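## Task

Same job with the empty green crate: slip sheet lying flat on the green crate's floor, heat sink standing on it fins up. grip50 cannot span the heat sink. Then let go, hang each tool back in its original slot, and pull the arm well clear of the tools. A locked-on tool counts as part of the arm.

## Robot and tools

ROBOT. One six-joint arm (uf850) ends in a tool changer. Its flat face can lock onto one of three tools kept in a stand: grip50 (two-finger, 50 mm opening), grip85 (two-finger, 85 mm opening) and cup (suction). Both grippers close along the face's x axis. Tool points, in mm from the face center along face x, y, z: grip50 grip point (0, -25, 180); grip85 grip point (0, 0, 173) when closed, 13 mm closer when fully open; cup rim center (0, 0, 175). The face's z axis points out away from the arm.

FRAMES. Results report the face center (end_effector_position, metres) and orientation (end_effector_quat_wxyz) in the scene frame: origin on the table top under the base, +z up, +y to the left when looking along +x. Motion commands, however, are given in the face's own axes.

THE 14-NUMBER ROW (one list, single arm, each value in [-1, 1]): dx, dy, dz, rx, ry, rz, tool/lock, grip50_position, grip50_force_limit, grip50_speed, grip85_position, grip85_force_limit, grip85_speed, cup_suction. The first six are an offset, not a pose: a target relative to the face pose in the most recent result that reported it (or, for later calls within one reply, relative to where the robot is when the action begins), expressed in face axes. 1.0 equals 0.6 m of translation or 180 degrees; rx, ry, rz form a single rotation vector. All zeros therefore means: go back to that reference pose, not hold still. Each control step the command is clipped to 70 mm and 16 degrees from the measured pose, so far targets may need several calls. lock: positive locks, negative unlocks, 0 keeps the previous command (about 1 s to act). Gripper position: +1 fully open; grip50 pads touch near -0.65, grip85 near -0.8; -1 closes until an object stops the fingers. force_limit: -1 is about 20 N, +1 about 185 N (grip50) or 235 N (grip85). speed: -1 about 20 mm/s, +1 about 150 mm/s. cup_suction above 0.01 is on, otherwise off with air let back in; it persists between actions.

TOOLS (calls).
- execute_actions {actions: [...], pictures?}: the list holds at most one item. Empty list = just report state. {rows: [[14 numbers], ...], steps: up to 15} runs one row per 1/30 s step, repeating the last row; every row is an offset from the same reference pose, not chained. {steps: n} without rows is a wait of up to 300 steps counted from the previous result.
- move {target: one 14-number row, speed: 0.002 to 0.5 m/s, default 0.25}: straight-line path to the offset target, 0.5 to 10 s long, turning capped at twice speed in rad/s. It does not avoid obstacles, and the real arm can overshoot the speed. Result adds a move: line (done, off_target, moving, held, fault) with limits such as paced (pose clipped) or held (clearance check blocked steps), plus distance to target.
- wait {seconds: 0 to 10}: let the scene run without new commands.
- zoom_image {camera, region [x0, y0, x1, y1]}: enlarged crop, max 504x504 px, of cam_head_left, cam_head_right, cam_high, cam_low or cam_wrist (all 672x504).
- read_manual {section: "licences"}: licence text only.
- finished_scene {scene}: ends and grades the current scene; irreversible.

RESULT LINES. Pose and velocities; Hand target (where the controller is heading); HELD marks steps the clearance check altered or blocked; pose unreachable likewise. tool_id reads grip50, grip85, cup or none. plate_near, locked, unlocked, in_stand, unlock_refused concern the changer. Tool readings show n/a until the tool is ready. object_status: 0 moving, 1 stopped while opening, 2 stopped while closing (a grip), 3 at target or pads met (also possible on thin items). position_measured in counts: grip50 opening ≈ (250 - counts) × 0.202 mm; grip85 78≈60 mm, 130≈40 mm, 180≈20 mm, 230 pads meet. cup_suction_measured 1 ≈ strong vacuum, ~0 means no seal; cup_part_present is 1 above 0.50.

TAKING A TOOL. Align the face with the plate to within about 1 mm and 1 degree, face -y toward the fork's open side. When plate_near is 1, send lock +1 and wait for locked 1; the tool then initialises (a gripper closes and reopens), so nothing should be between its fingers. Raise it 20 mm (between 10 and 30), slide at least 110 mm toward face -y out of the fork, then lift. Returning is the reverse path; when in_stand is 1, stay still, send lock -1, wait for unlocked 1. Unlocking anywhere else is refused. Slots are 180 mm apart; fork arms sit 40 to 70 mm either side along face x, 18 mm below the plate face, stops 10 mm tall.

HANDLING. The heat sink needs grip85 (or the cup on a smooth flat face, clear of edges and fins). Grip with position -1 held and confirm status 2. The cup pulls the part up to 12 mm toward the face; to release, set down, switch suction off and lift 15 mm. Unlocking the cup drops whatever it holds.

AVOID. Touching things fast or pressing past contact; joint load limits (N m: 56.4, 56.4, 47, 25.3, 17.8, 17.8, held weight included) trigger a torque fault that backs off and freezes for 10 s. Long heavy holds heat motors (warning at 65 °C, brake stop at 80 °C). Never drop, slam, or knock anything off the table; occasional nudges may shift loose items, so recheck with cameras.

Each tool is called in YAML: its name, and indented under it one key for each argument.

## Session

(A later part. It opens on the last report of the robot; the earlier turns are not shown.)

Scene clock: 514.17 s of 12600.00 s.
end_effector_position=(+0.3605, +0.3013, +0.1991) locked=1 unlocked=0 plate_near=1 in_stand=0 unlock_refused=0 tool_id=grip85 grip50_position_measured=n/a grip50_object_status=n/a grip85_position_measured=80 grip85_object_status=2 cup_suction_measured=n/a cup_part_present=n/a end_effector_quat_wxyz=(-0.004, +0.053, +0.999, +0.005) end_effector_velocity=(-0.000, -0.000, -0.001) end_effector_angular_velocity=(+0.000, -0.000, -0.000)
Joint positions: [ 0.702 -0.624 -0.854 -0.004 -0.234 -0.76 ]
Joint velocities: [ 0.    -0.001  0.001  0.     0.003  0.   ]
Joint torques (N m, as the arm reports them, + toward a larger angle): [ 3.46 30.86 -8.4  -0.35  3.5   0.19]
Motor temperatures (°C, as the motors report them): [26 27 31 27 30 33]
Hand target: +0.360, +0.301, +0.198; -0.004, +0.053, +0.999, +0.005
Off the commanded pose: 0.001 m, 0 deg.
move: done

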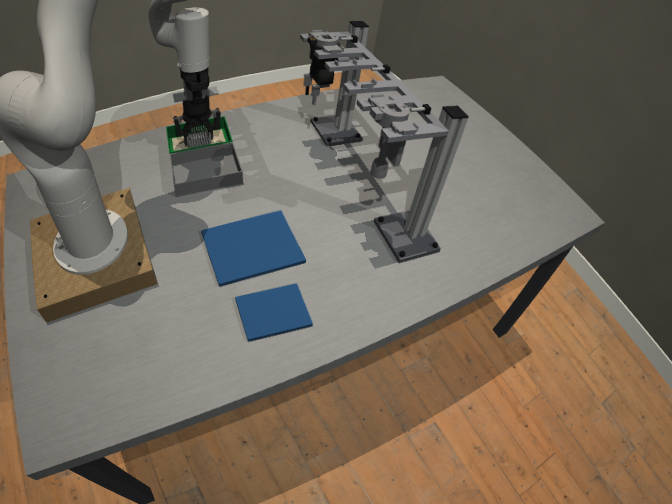

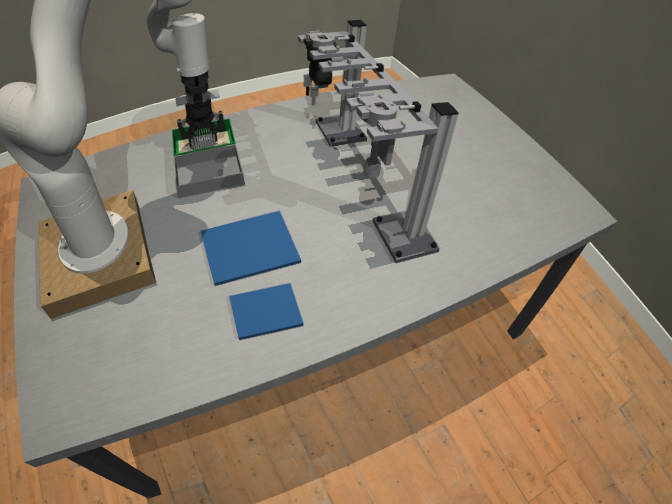

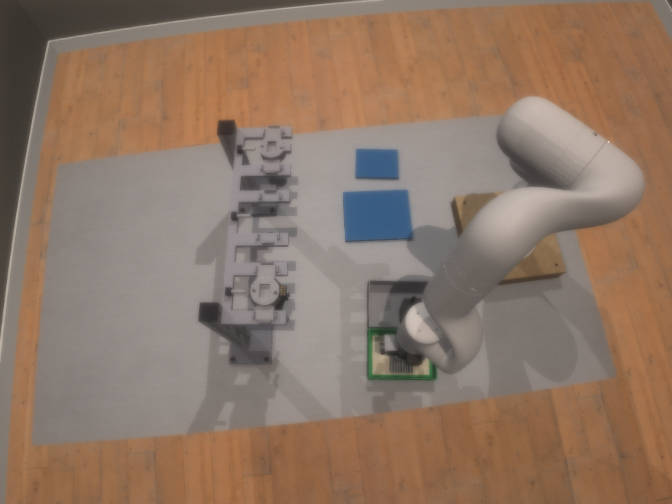

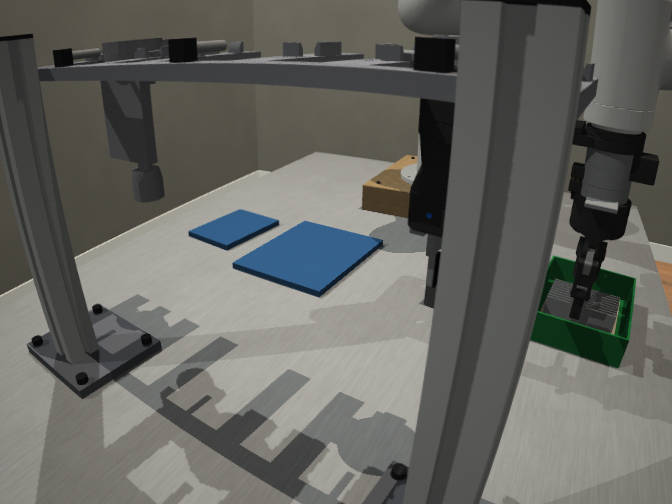

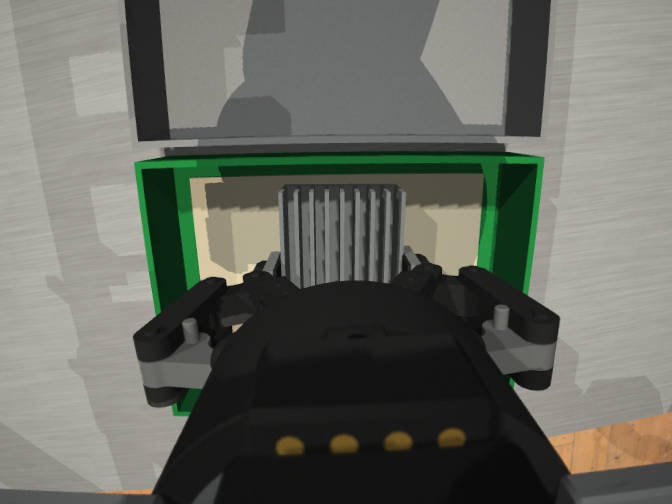

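move:
  target: [0,0,-0.001,0,0,0,0,0,0,0,0.63,-0.3,-0.3,0]
  speed: 0.02

move:
  target: [0,0,-0.17,0,0,0,0,0,0,0,0.63,-0.3,-0.3,0]
  speed: 0.12

move:
  target: [-0.332,-0.452,-0.134,0,0,0.4955,0,0,0,0,0.63,-0.3,-0.3,0]
  speed: 0.3

Scene clock: 526.80 s of 12600.00 s.
end_effector_position=(+0.3605, +0.3013, +0.1996) locked=1 unlocked=0 plate_near=1 in_stand=0 unlock_refused=0 tool_id=grip85 grip50_position_measured=n/a grip50_object_status=n/a grip85_position_measured=49 grip85_object_status=3 cup_suction_measured=n/a cup_part_present=n/a end_effector_quat_wxyz=(-0.004, +0.053, +0.999, +0.005) end_effector_velocity=(+0.000, +0.000, +0.000) end_effector_angular_velocity=(+0.000, -0.001, +0.000)
Joint positions: [ 0.702 -0.623 -0.854 -0.004 -0.235 -0.76 ]
Joint velocities: [-0.  0. -0. -0. -0. -0.]
Joint torques (N m, as the arm reports them, + toward a larger angle): [  2.64  46.31 -11.81  -0.87   0.77   0.23]
Motor temperatures (°C, as the motors report them): [26 27 30 27 31 33]
Hand target: +0.360, +0.301, +0.200; -0.004, +0.053, +0.999, +0.005
Off the commanded pose: 0.000 m, 0 deg.
move: done

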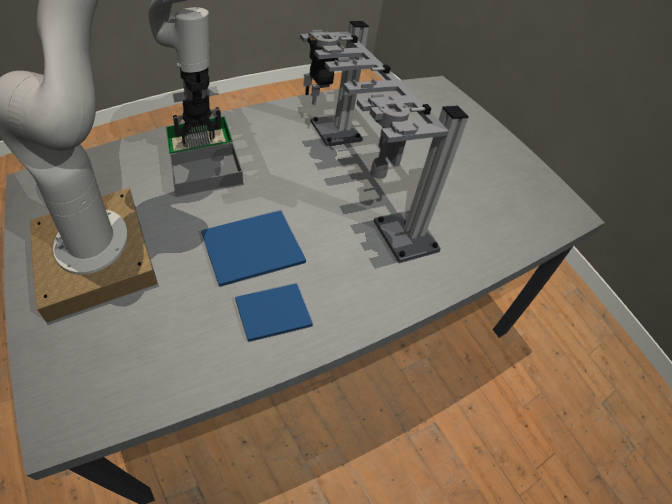

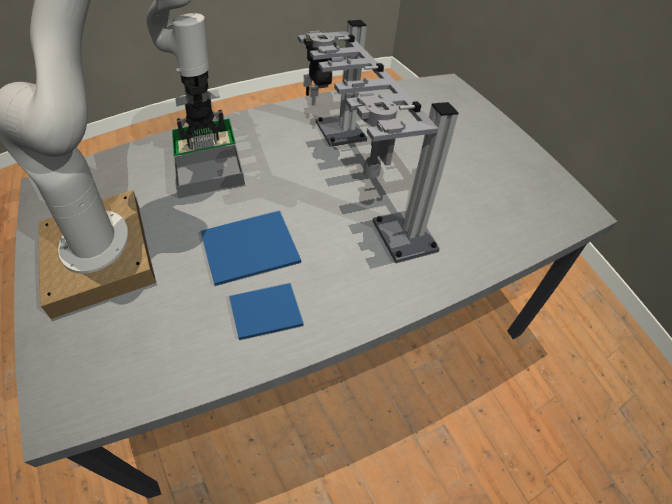

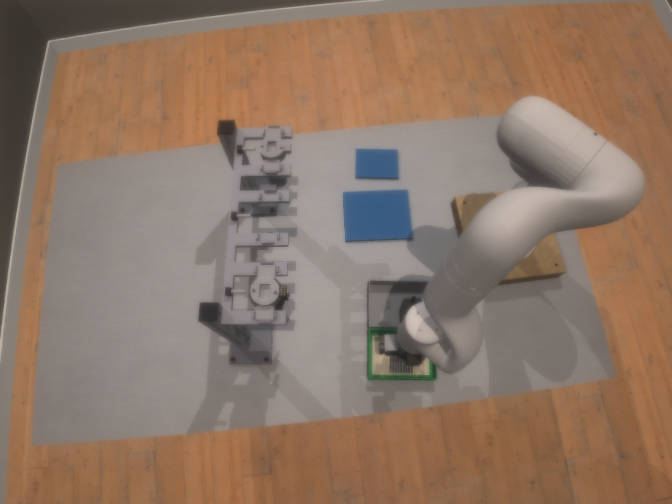

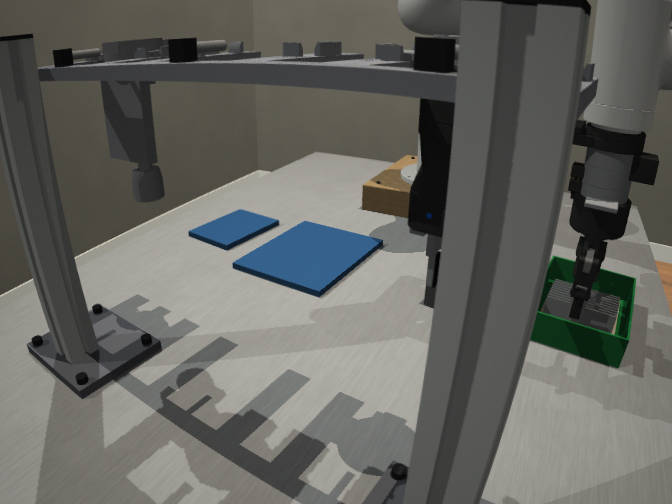

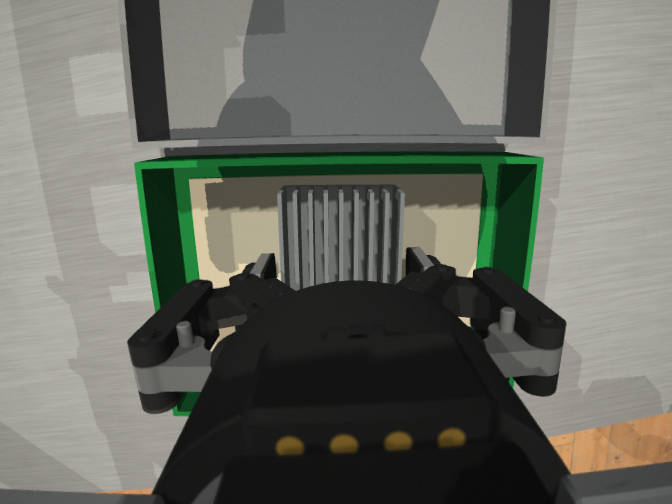

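Scene clock: 527.97 s of 12600.00 s.
end_effector_position=(+0.3606, +0.2998, +0.3012) locked=1 unlocked=0 plate_near=1 in_stand=0 unlock_refused=0 tool_id=grip85 grip50_position_measured=n/a grip50_object_status=n/a grip85_position_measured=49 grip85_object_status=3 cup_suction_measured=n/a cup_part_present=n/a end_effector_quat_wxyz=(-0.004, +0.053, +0.999, +0.005) end_effector_velocity=(+0.001, +0.001, +0.001) end_effector_angular_velocity=(+0.002, -0.002, -0.001)
Joint positions: [ 0.702 -0.404 -0.846 -0.001 -0.447 -0.762]
Joint velocities: [ 0.     0.001 -0.002  0.    -0.     0.001]
Joint torques (N m, as the arm reports them, + toward a larger angle): [  2.03  42.   -15.1   -0.84   0.79  -0.01]
Motor temperatures (°C, as the motors report them): [26 27 30 27 31 33]
Hand target: +0.361, +0.300, +0.302; -0.004, +0.053, +0.999, +0.006
Off the commanded pose: 0.001 m, 0 deg.
move: done

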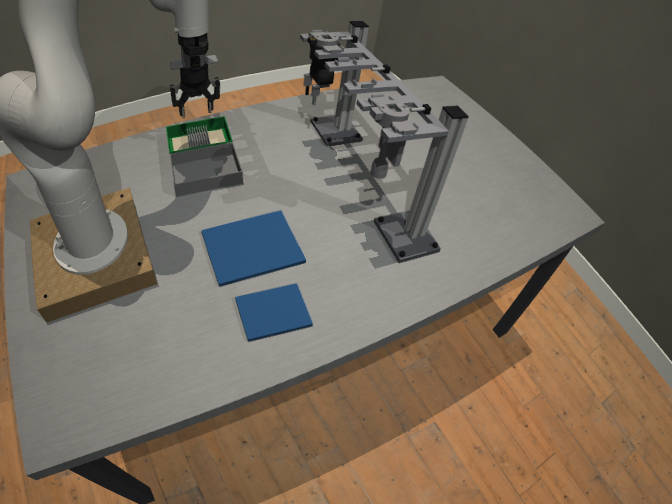

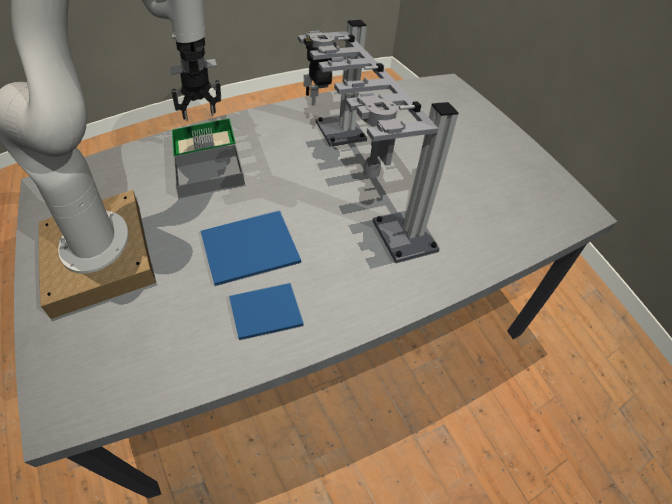

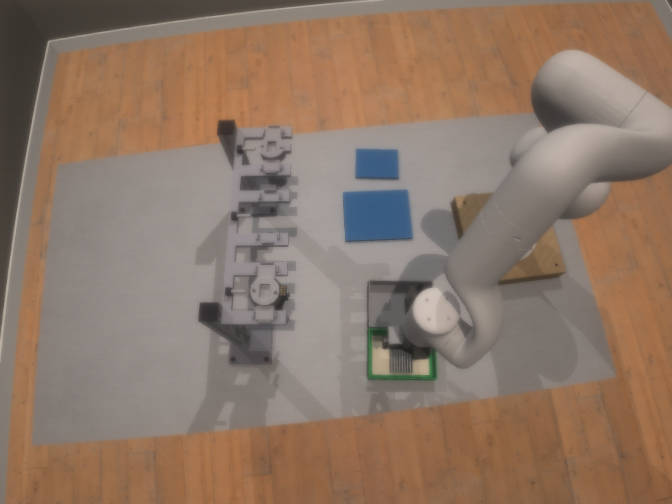

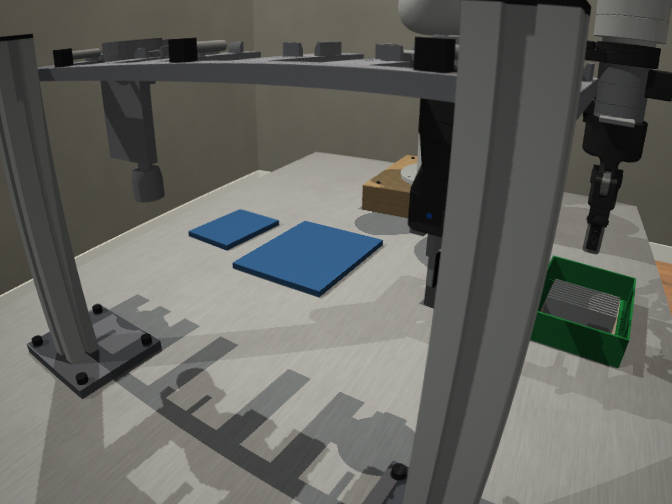

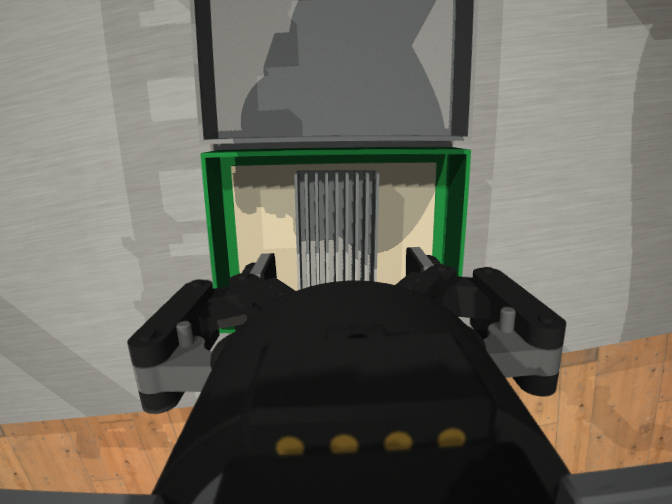

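Scene clock: 530.93 s of 12600.00 s.
end_effector_position=(+0.5311, +0.0095, +0.3766) locked=1 unlocked=0 plate_near=1 in_stand=0 unlock_refused=0 tool_id=grip85 grip50_position_measured=n/a grip50_object_status=n/a grip85_position_measured=49 grip85_object_status=3 cup_suction_measured=n/a cup_part_present=n/a end_effector_quat_wxyz=(-0.009, +0.739, +0.674, +0.002) end_effector_velocity=(+0.000, -0.000, +0.000) end_effector_angular_velocity=(-0.000, -0.001, -0.002)
Joint positions: [ 0.027 -0.393 -1.059  0.002 -0.671  0.116]
Joint velocities: [-0.    -0.    -0.001 -0.001  0.     0.002]
Joint torques (N m, as the arm reports them, + toward a larger angle): [  3.85  45.09 -18.65  -0.91   0.73   0.06]
Motor temperatures (°C, as the motors report them): [26 27 31 27 31 33]
Hand target: +0.531, +0.009, +0.377; -0.009, +0.739, +0.674, +0.002
Off the commanded pose: 0.002 m, 0 deg.
move: done

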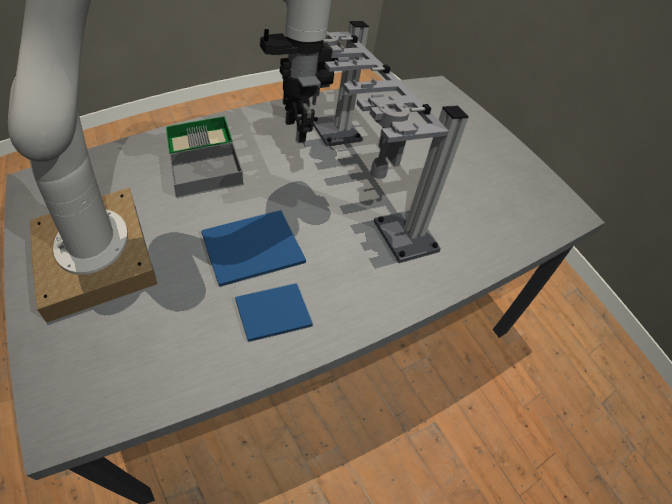

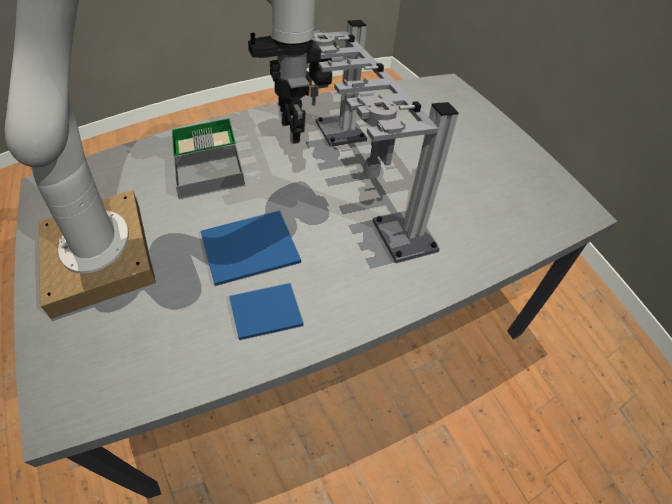

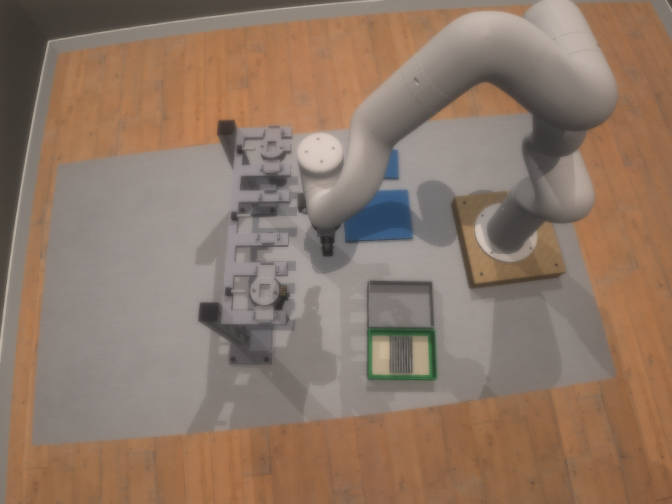

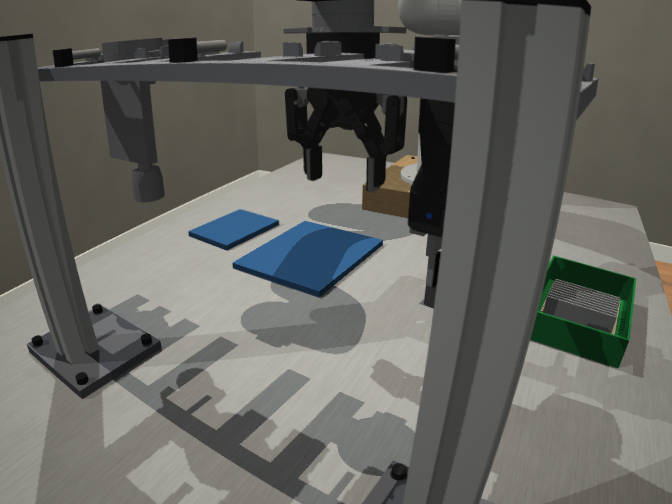

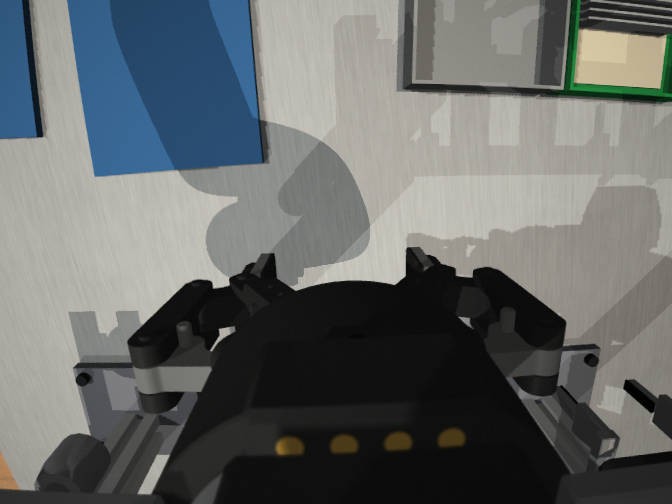

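move:
  target: [0.0015,-0.0015,-0.0067,0,0,0,0,0,0,0,0.63,-0.3,-0.3,0]
  speed: 0.03

move:
  target: [0,0.22,0,0,0,0,0,0,0,0,0.63,-0.3,-0.3,0]
  speed: 0.09

Scene clock: 546.50 s of 12600.00 s.
end_effector_position=(+0.5303, +0.0104, +0.3806) locked=1 unlocked=0 plate_near=1 in_stand=0 unlock_refused=0 tool_id=grip85 grip50_position_measured=n/a grip50_object_status=n/a grip85_position_measured=49 grip85_object_status=3 cup_suction_measured=n/a cup_part_present=n/a end_effector_quat_wxyz=(-0.009, +0.739, +0.674, +0.002) end_effector_velocity=(-0.000, +0.000, -0.000) end_effector_angular_velocity=(+0.000, +0.001, +0.001)
Joint positions: [ 0.029 -0.385 -1.06   0.002 -0.679  0.118]
Joint velocities: [ 0. -0.  0.  0. -0. -0.]
Joint torques (N m, as the arm reports them, + toward a larger angle): [  3.75  45.33 -17.51  -1.07   0.71   0.11]
Motor temperatures (°C, as the motors report them): [26 27 31 27 31 33]
Hand target: +0.530, +0.010, +0.381; -0.009, +0.739, +0.674, +0.002
Off the commanded pose: 0.000 m, 0 deg.
move: done

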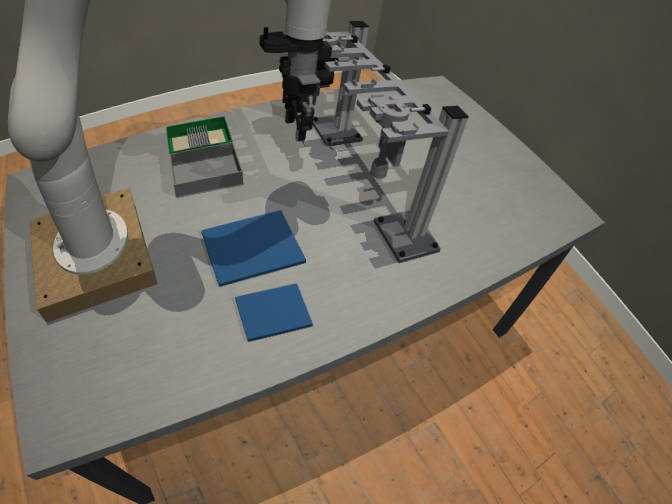

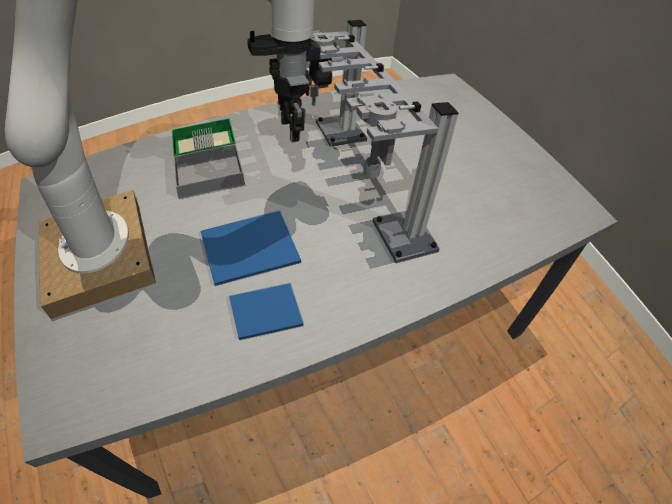

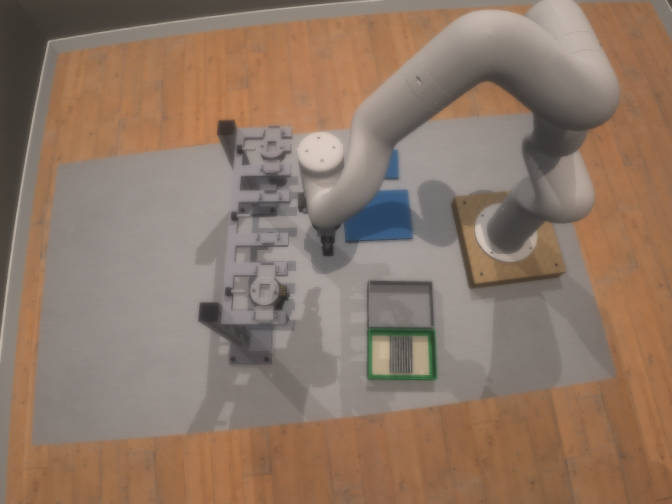

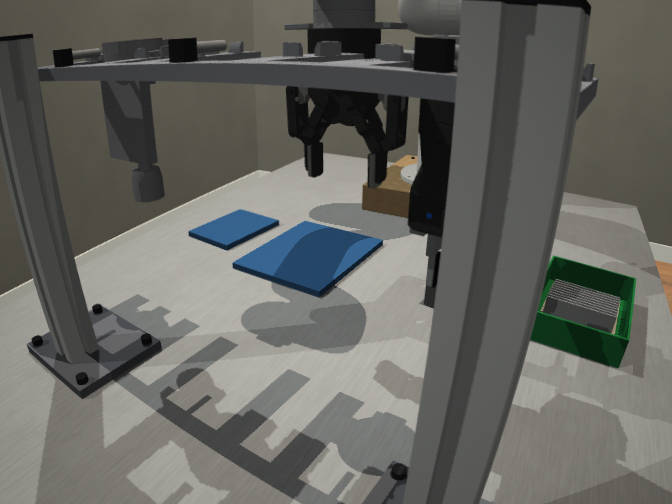

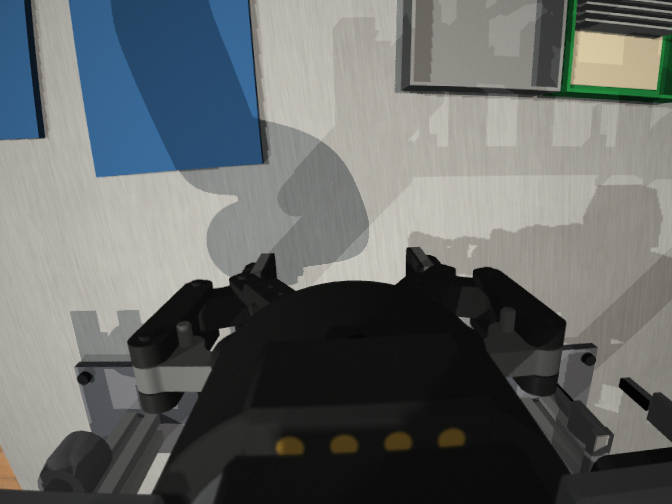

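Scene clock: 548.30 s of 12600.00 s.
end_effector_position=(+0.6617, -0.0011, +0.3797) locked=1 unlocked=0 plate_near=1 in_stand=0 unlock_refused=0 tool_id=grip85 grip50_position_measured=n/a grip50_object_status=n/a grip85_position_measured=49 grip85_object_status=3 cup_suction_measured=n/a cup_part_present=n/a end_effector_quat_wxyz=(-0.009, +0.739, +0.674, +0.002) end_effector_velocity=(+0.000, +0.000, +0.000) end_effector_angular_velocity=(+0.000, -0.001, -0.000)
Joint positions: [ 0.006 -0.685 -1.508  0.002 -0.827  0.095]
Joint velocities: [ 0.     0.    -0.001  0.    -0.001  0.   ]
Joint torques (N m, as the arm reports them, + toward a larger angle): [  3.64  56.04 -19.72  -0.96   0.82   0.07]
Motor temperatures (°C, as the motors report them): [26 27 31 27 31 33]
Hand target: +0.662, -0.001, +0.380; -0.009, +0.739, +0.674, +0.002
Off the commanded pose: 0.001 m, 0 deg.
move: done

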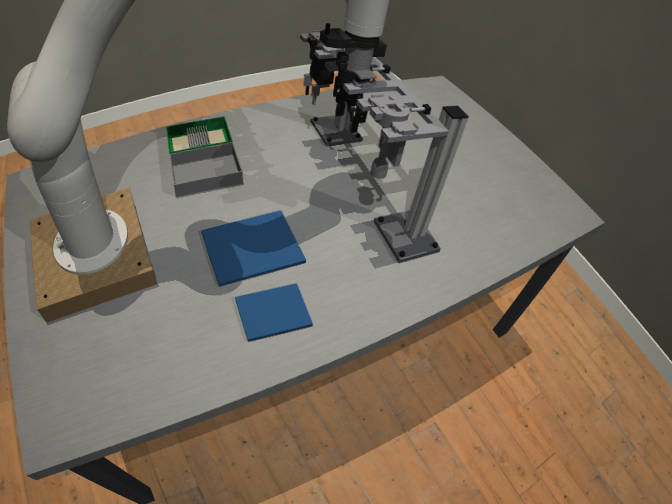

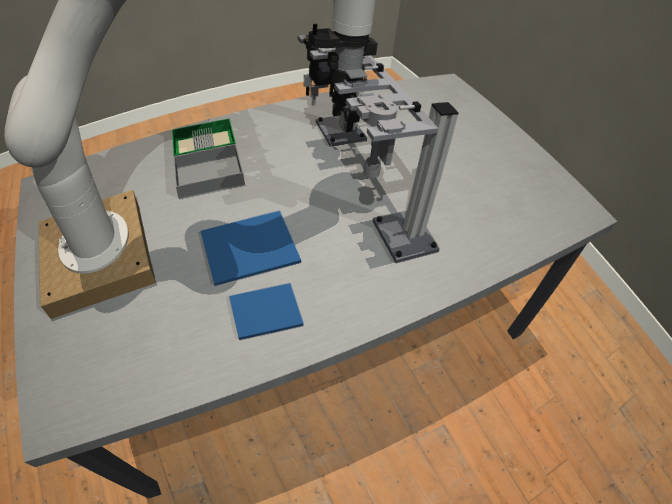

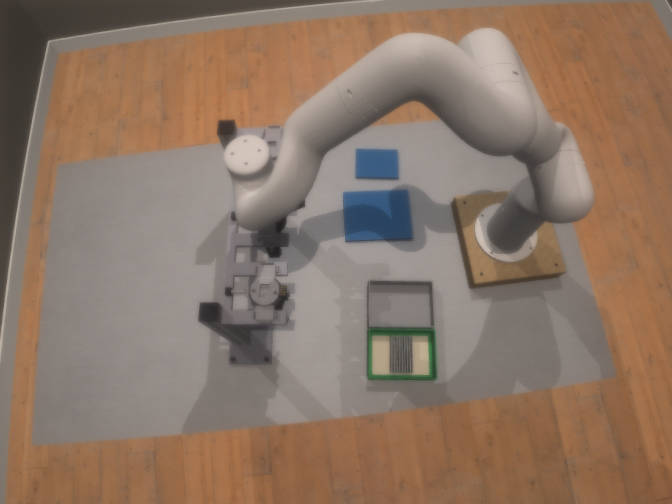

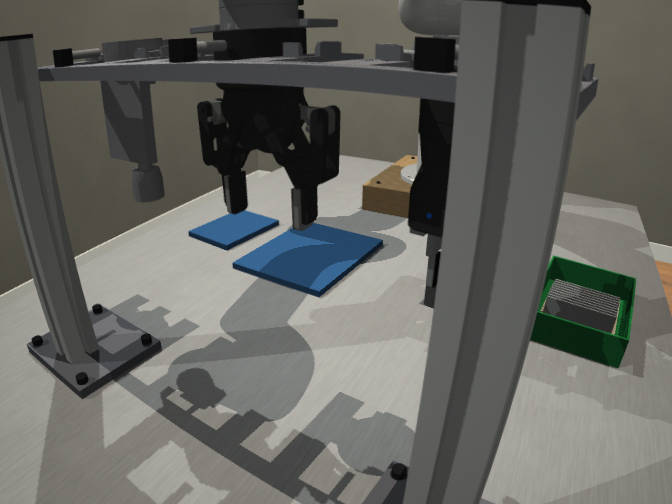

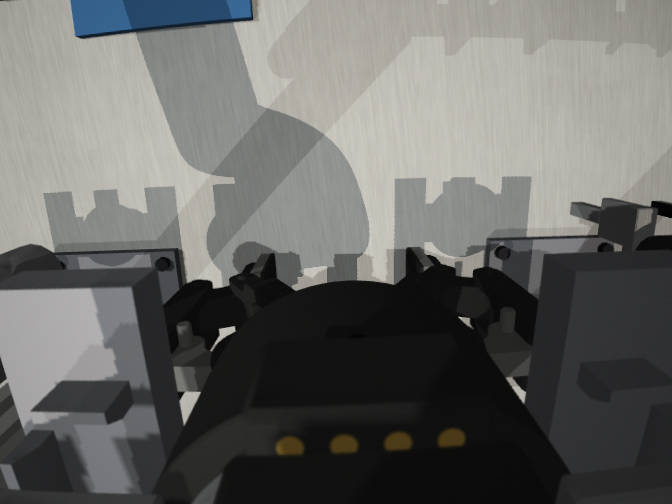

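move:
  target: [0,0,0.0345,0,0,0,0,0,0,0,0.63,-0.3,-0.3,0]
  speed: 0.025

execute_actions:
  actions:
    - {"rows":[[0,0,0,0,0,0,-1,0,0,0,0.63,-0.3,-0.3,0]],"steps":15}
  pictures: false

execute_actions:
  actions:
    - {"steps":25}
  pictures: false

Scene clock: 560.53 s of 12600.00 s.
end_effector_position=(+0.6616, -0.0008, +0.3601) locked=1 unlocked=0 plate_near=1 in_stand=1 unlock_refused=0 tool_id=grip85 grip50_position_measured=n/a grip50_object_status=n/a grip85_position_measured=49 grip85_object_status=3 cup_suction_measured=n/a cup_part_present=n/a end_effector_quat_wxyz=(-0.009, +0.739, +0.674, +0.002) end_effector_velocity=(+0.000, +0.000, -0.001) end_effector_angular_velocity=(-0.000, -0.001, +0.001)
Joint positions: [ 0.006 -0.707 -1.495  0.002 -0.793  0.096]
Joint velocities: [ 0.    -0.001  0.001 -0.     0.002 -0.001]
Joint torques (N m, as the arm reports them, + toward a larger angle): [  1.46  48.65 -16.65  -0.72   2.46  -0.86]
Motor temperatures (°C, as the motors report them): [26 27 32 27 31 33]
Hand target: +0.662, -0.001, +0.359; -0.009, +0.739, +0.674, +0.002
Off the commanded pose: 0.001 m, 0 deg.
move: done

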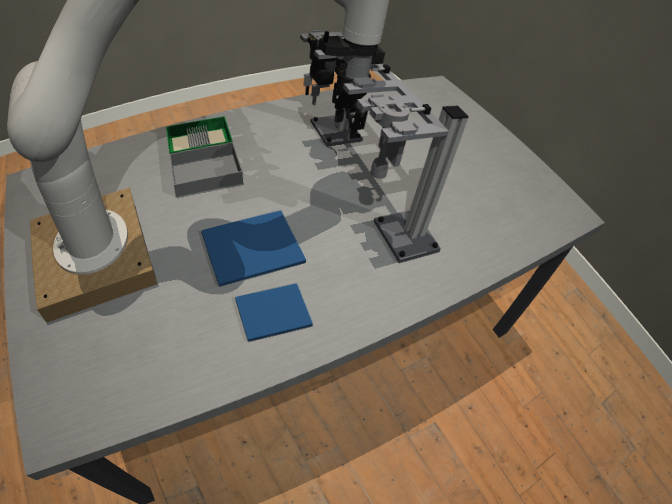

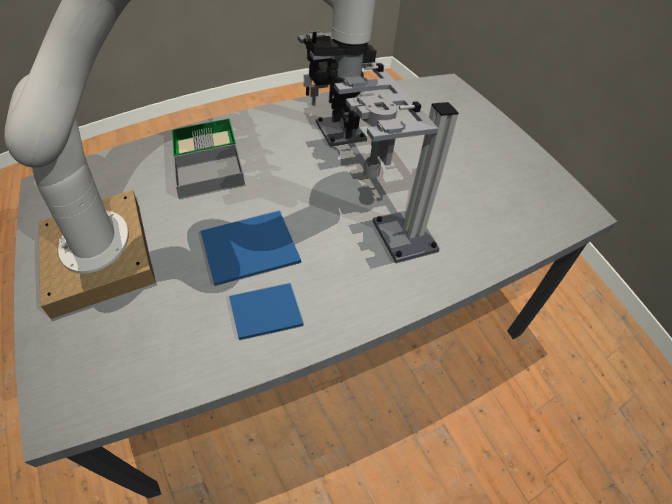

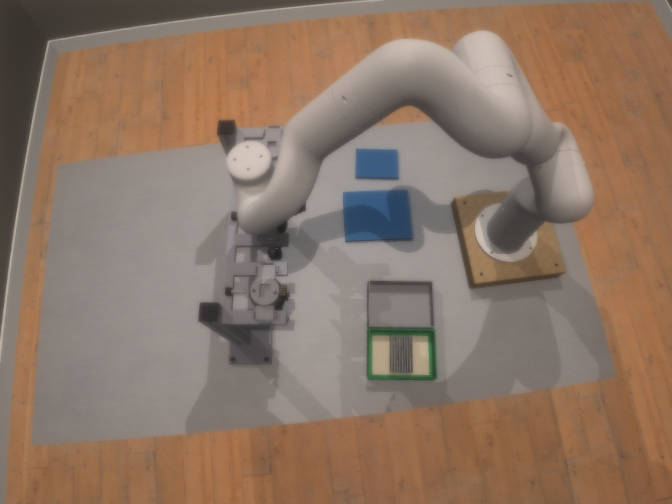

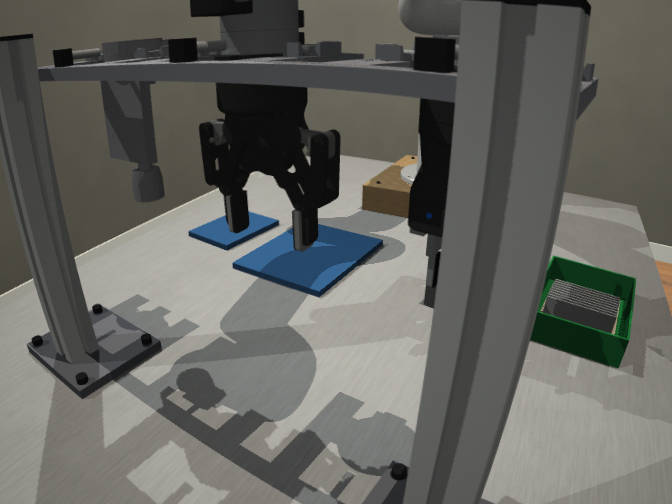

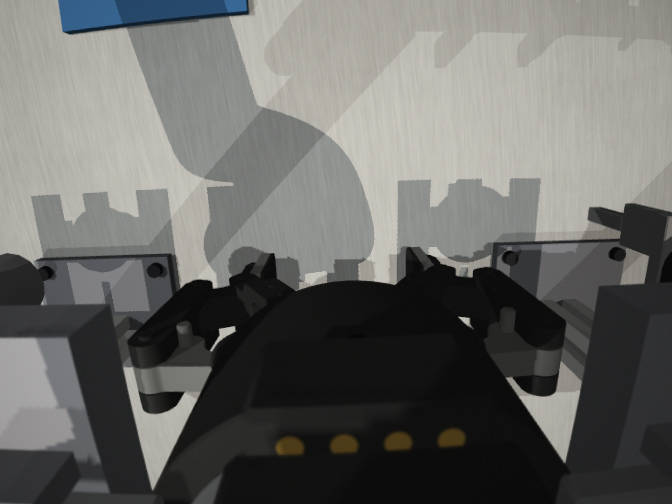

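Scene clock: 561.03 s of 12600.00 s.
end_effector_position=(+0.6616, -0.0007, +0.3597) locked=0 unlocked=0 plate_near=1 in_stand=1 unlock_refused=0 tool_id=none grip50_position_measured=n/a grip50_object_status=n/a grip85_position_measured=n/a grip85_object_status=n/a cup_suction_measured=n/a cup_part_present=n/a end_effector_quat_wxyz=(-0.009, +0.739, +0.674, +0.002) end_effector_velocity=(+0.000, -0.001, +0.002) end_effector_angular_velocity=(-0.001, -0.002, -0.001)
Joint positions: [ 0.006 -0.707 -1.494  0.002 -0.792  0.095]
Joint velocities: [-0.001  0.002 -0.001 -0.001 -0.001  0.002]
Joint torques (N m, as the arm reports them, + toward a larger angle): [  2.25  49.08 -14.87  -1.47   0.77   0.1 ]
Motor temperatures (°C, as the motors report them): [26 27 32 27 31 33]
Hand target: +0.662, -0.001, +0.360; -0.009, +0.739, +0.674, +0.002
Off the commanded pose: 0.000 m, 0 deg.
Steps of this call (steps 1 to 15: all 15 steps of this action). Readings (end_effector_position | what the end effector reports):
1: (+0.6615, -0.0008, +0.3599) | locked=1 unlocked=0 plate_near=1 in_stand=1 unlock_refused=0 tool_id=grip85 grip50_position_measured=n/a grip50_object_status=n/a grip85_position_measured=49 grip85_object_status=3 cup_suction_measured=n/a cup_part_present=n/a
2: (+0.6615, -0.0008, +0.3600) | locked=1 unlocked=0 plate_near=1 in_stand=1 unlock_refused=0 tool_id=grip85 grip50_position_measured=n/a grip50_object_status=n/a grip85_position_measured=49 grip85_object_status=3 cup_suction_measured=n/a cup_part_present=n/a
4: (+0.6615, -0.0008, +0.3600) | locked=1 unlocked=0 plate_near=1 in_stand=1 unlock_refused=0 tool_id=grip85 grip50_position_measured=n/a grip50_object_status=n/a grip85_position_measured=49 grip85_object_status=3 cup_suction_measured=n/a cup_part_present=n/a
8: (+0.6616, -0.0007, +0.3597) | locked=0 unlocked=0 plate_near=1 in_stand=1 unlock_refused=0 tool_id=none grip50_position_measured=n/a grip50_object_status=n/a grip85_position_measured=n/a grip85_object_status=n/a cup_suction_measured=n/a cup_part_present=n/a
15: the state above

Scene clock: 561.87 s of 12600.00 s.
end_effector_position=(+0.6616, -0.0008, +0.3601) locked=0 unlocked=1 plate_near=1 in_stand=1 unlock_refused=0 tool_id=none grip50_position_measured=n/a grip50_object_status=n/a grip85_position_measured=n/a grip85_object_status=n/a cup_suction_measured=n/a cup_part_present=n/a end_effector_quat_wxyz=(-0.009, +0.739, +0.674, +0.002) end_effector_velocity=(-0.000, +0.000, +0.000) end_effector_angular_velocity=(+0.000, +0.000, +0.000)
Joint positions: [ 0.006 -0.707 -1.495  0.002 -0.793  0.096]
Joint velocities: [ 0.  0. -0.  0. -0.  0.]
Joint torques (N m, as the arm reports them, + toward a larger angle): [  2.96  49.29 -15.91  -0.88   0.64   0.03]
Motor temperatures (°C, as the motors report them): [26 27 32 27 31 33]
Hand target: +0.662, -0.001, +0.360; -0.009, +0.739, +0.674, +0.002
Off the commanded pose: 0.000 m, 0 deg.
Steps of this call (steps 1 to 25: nothing new was sent). Readings (end_effector_position | what the end effector reports):
1: (+0.6616, -0.0008, +0.3598) | locked=0 unlocked=0 plate_near=1 in_stand=1 unlock_refused=0 tool_id=none grip50_position_measured=n/a grip50_object_status=n/a grip85_position_measured=n/a grip85_object_status=n/a cup_suction_measured=n/a cup_part_present=n/a
2: (+0.6616, -0.0008, +0.3598) | locked=0 unlocked=0 plate_near=1 in_stand=1 unlock_refused=0 tool_id=none grip50_position_measured=n/a grip50_object_status=n/a grip85_position_measured=n/a grip85_object_status=n/a cup_suction_measured=n/a cup_part_present=n/a
4: (+0.6616, -0.0008, +0.3600) | locked=0 unlocked=0 plate_near=1 in_stand=1 unlock_refused=0 tool_id=none grip50_position_measured=n/a grip50_object_status=n/a grip85_position_measured=n/a grip85_object_status=n/a cup_suction_measured=n/a cup_part_present=n/a
8: (+0.6616, -0.0008, +0.3601) | locked=0 unlocked=0 plate_near=1 in_stand=1 unlock_refused=0 tool_id=none grip50_position_measured=n/a grip50_object_status=n/a grip85_position_measured=n/a grip85_object_status=n/a cup_suction_measured=n/a cup_part_present=n/a
25: the state above


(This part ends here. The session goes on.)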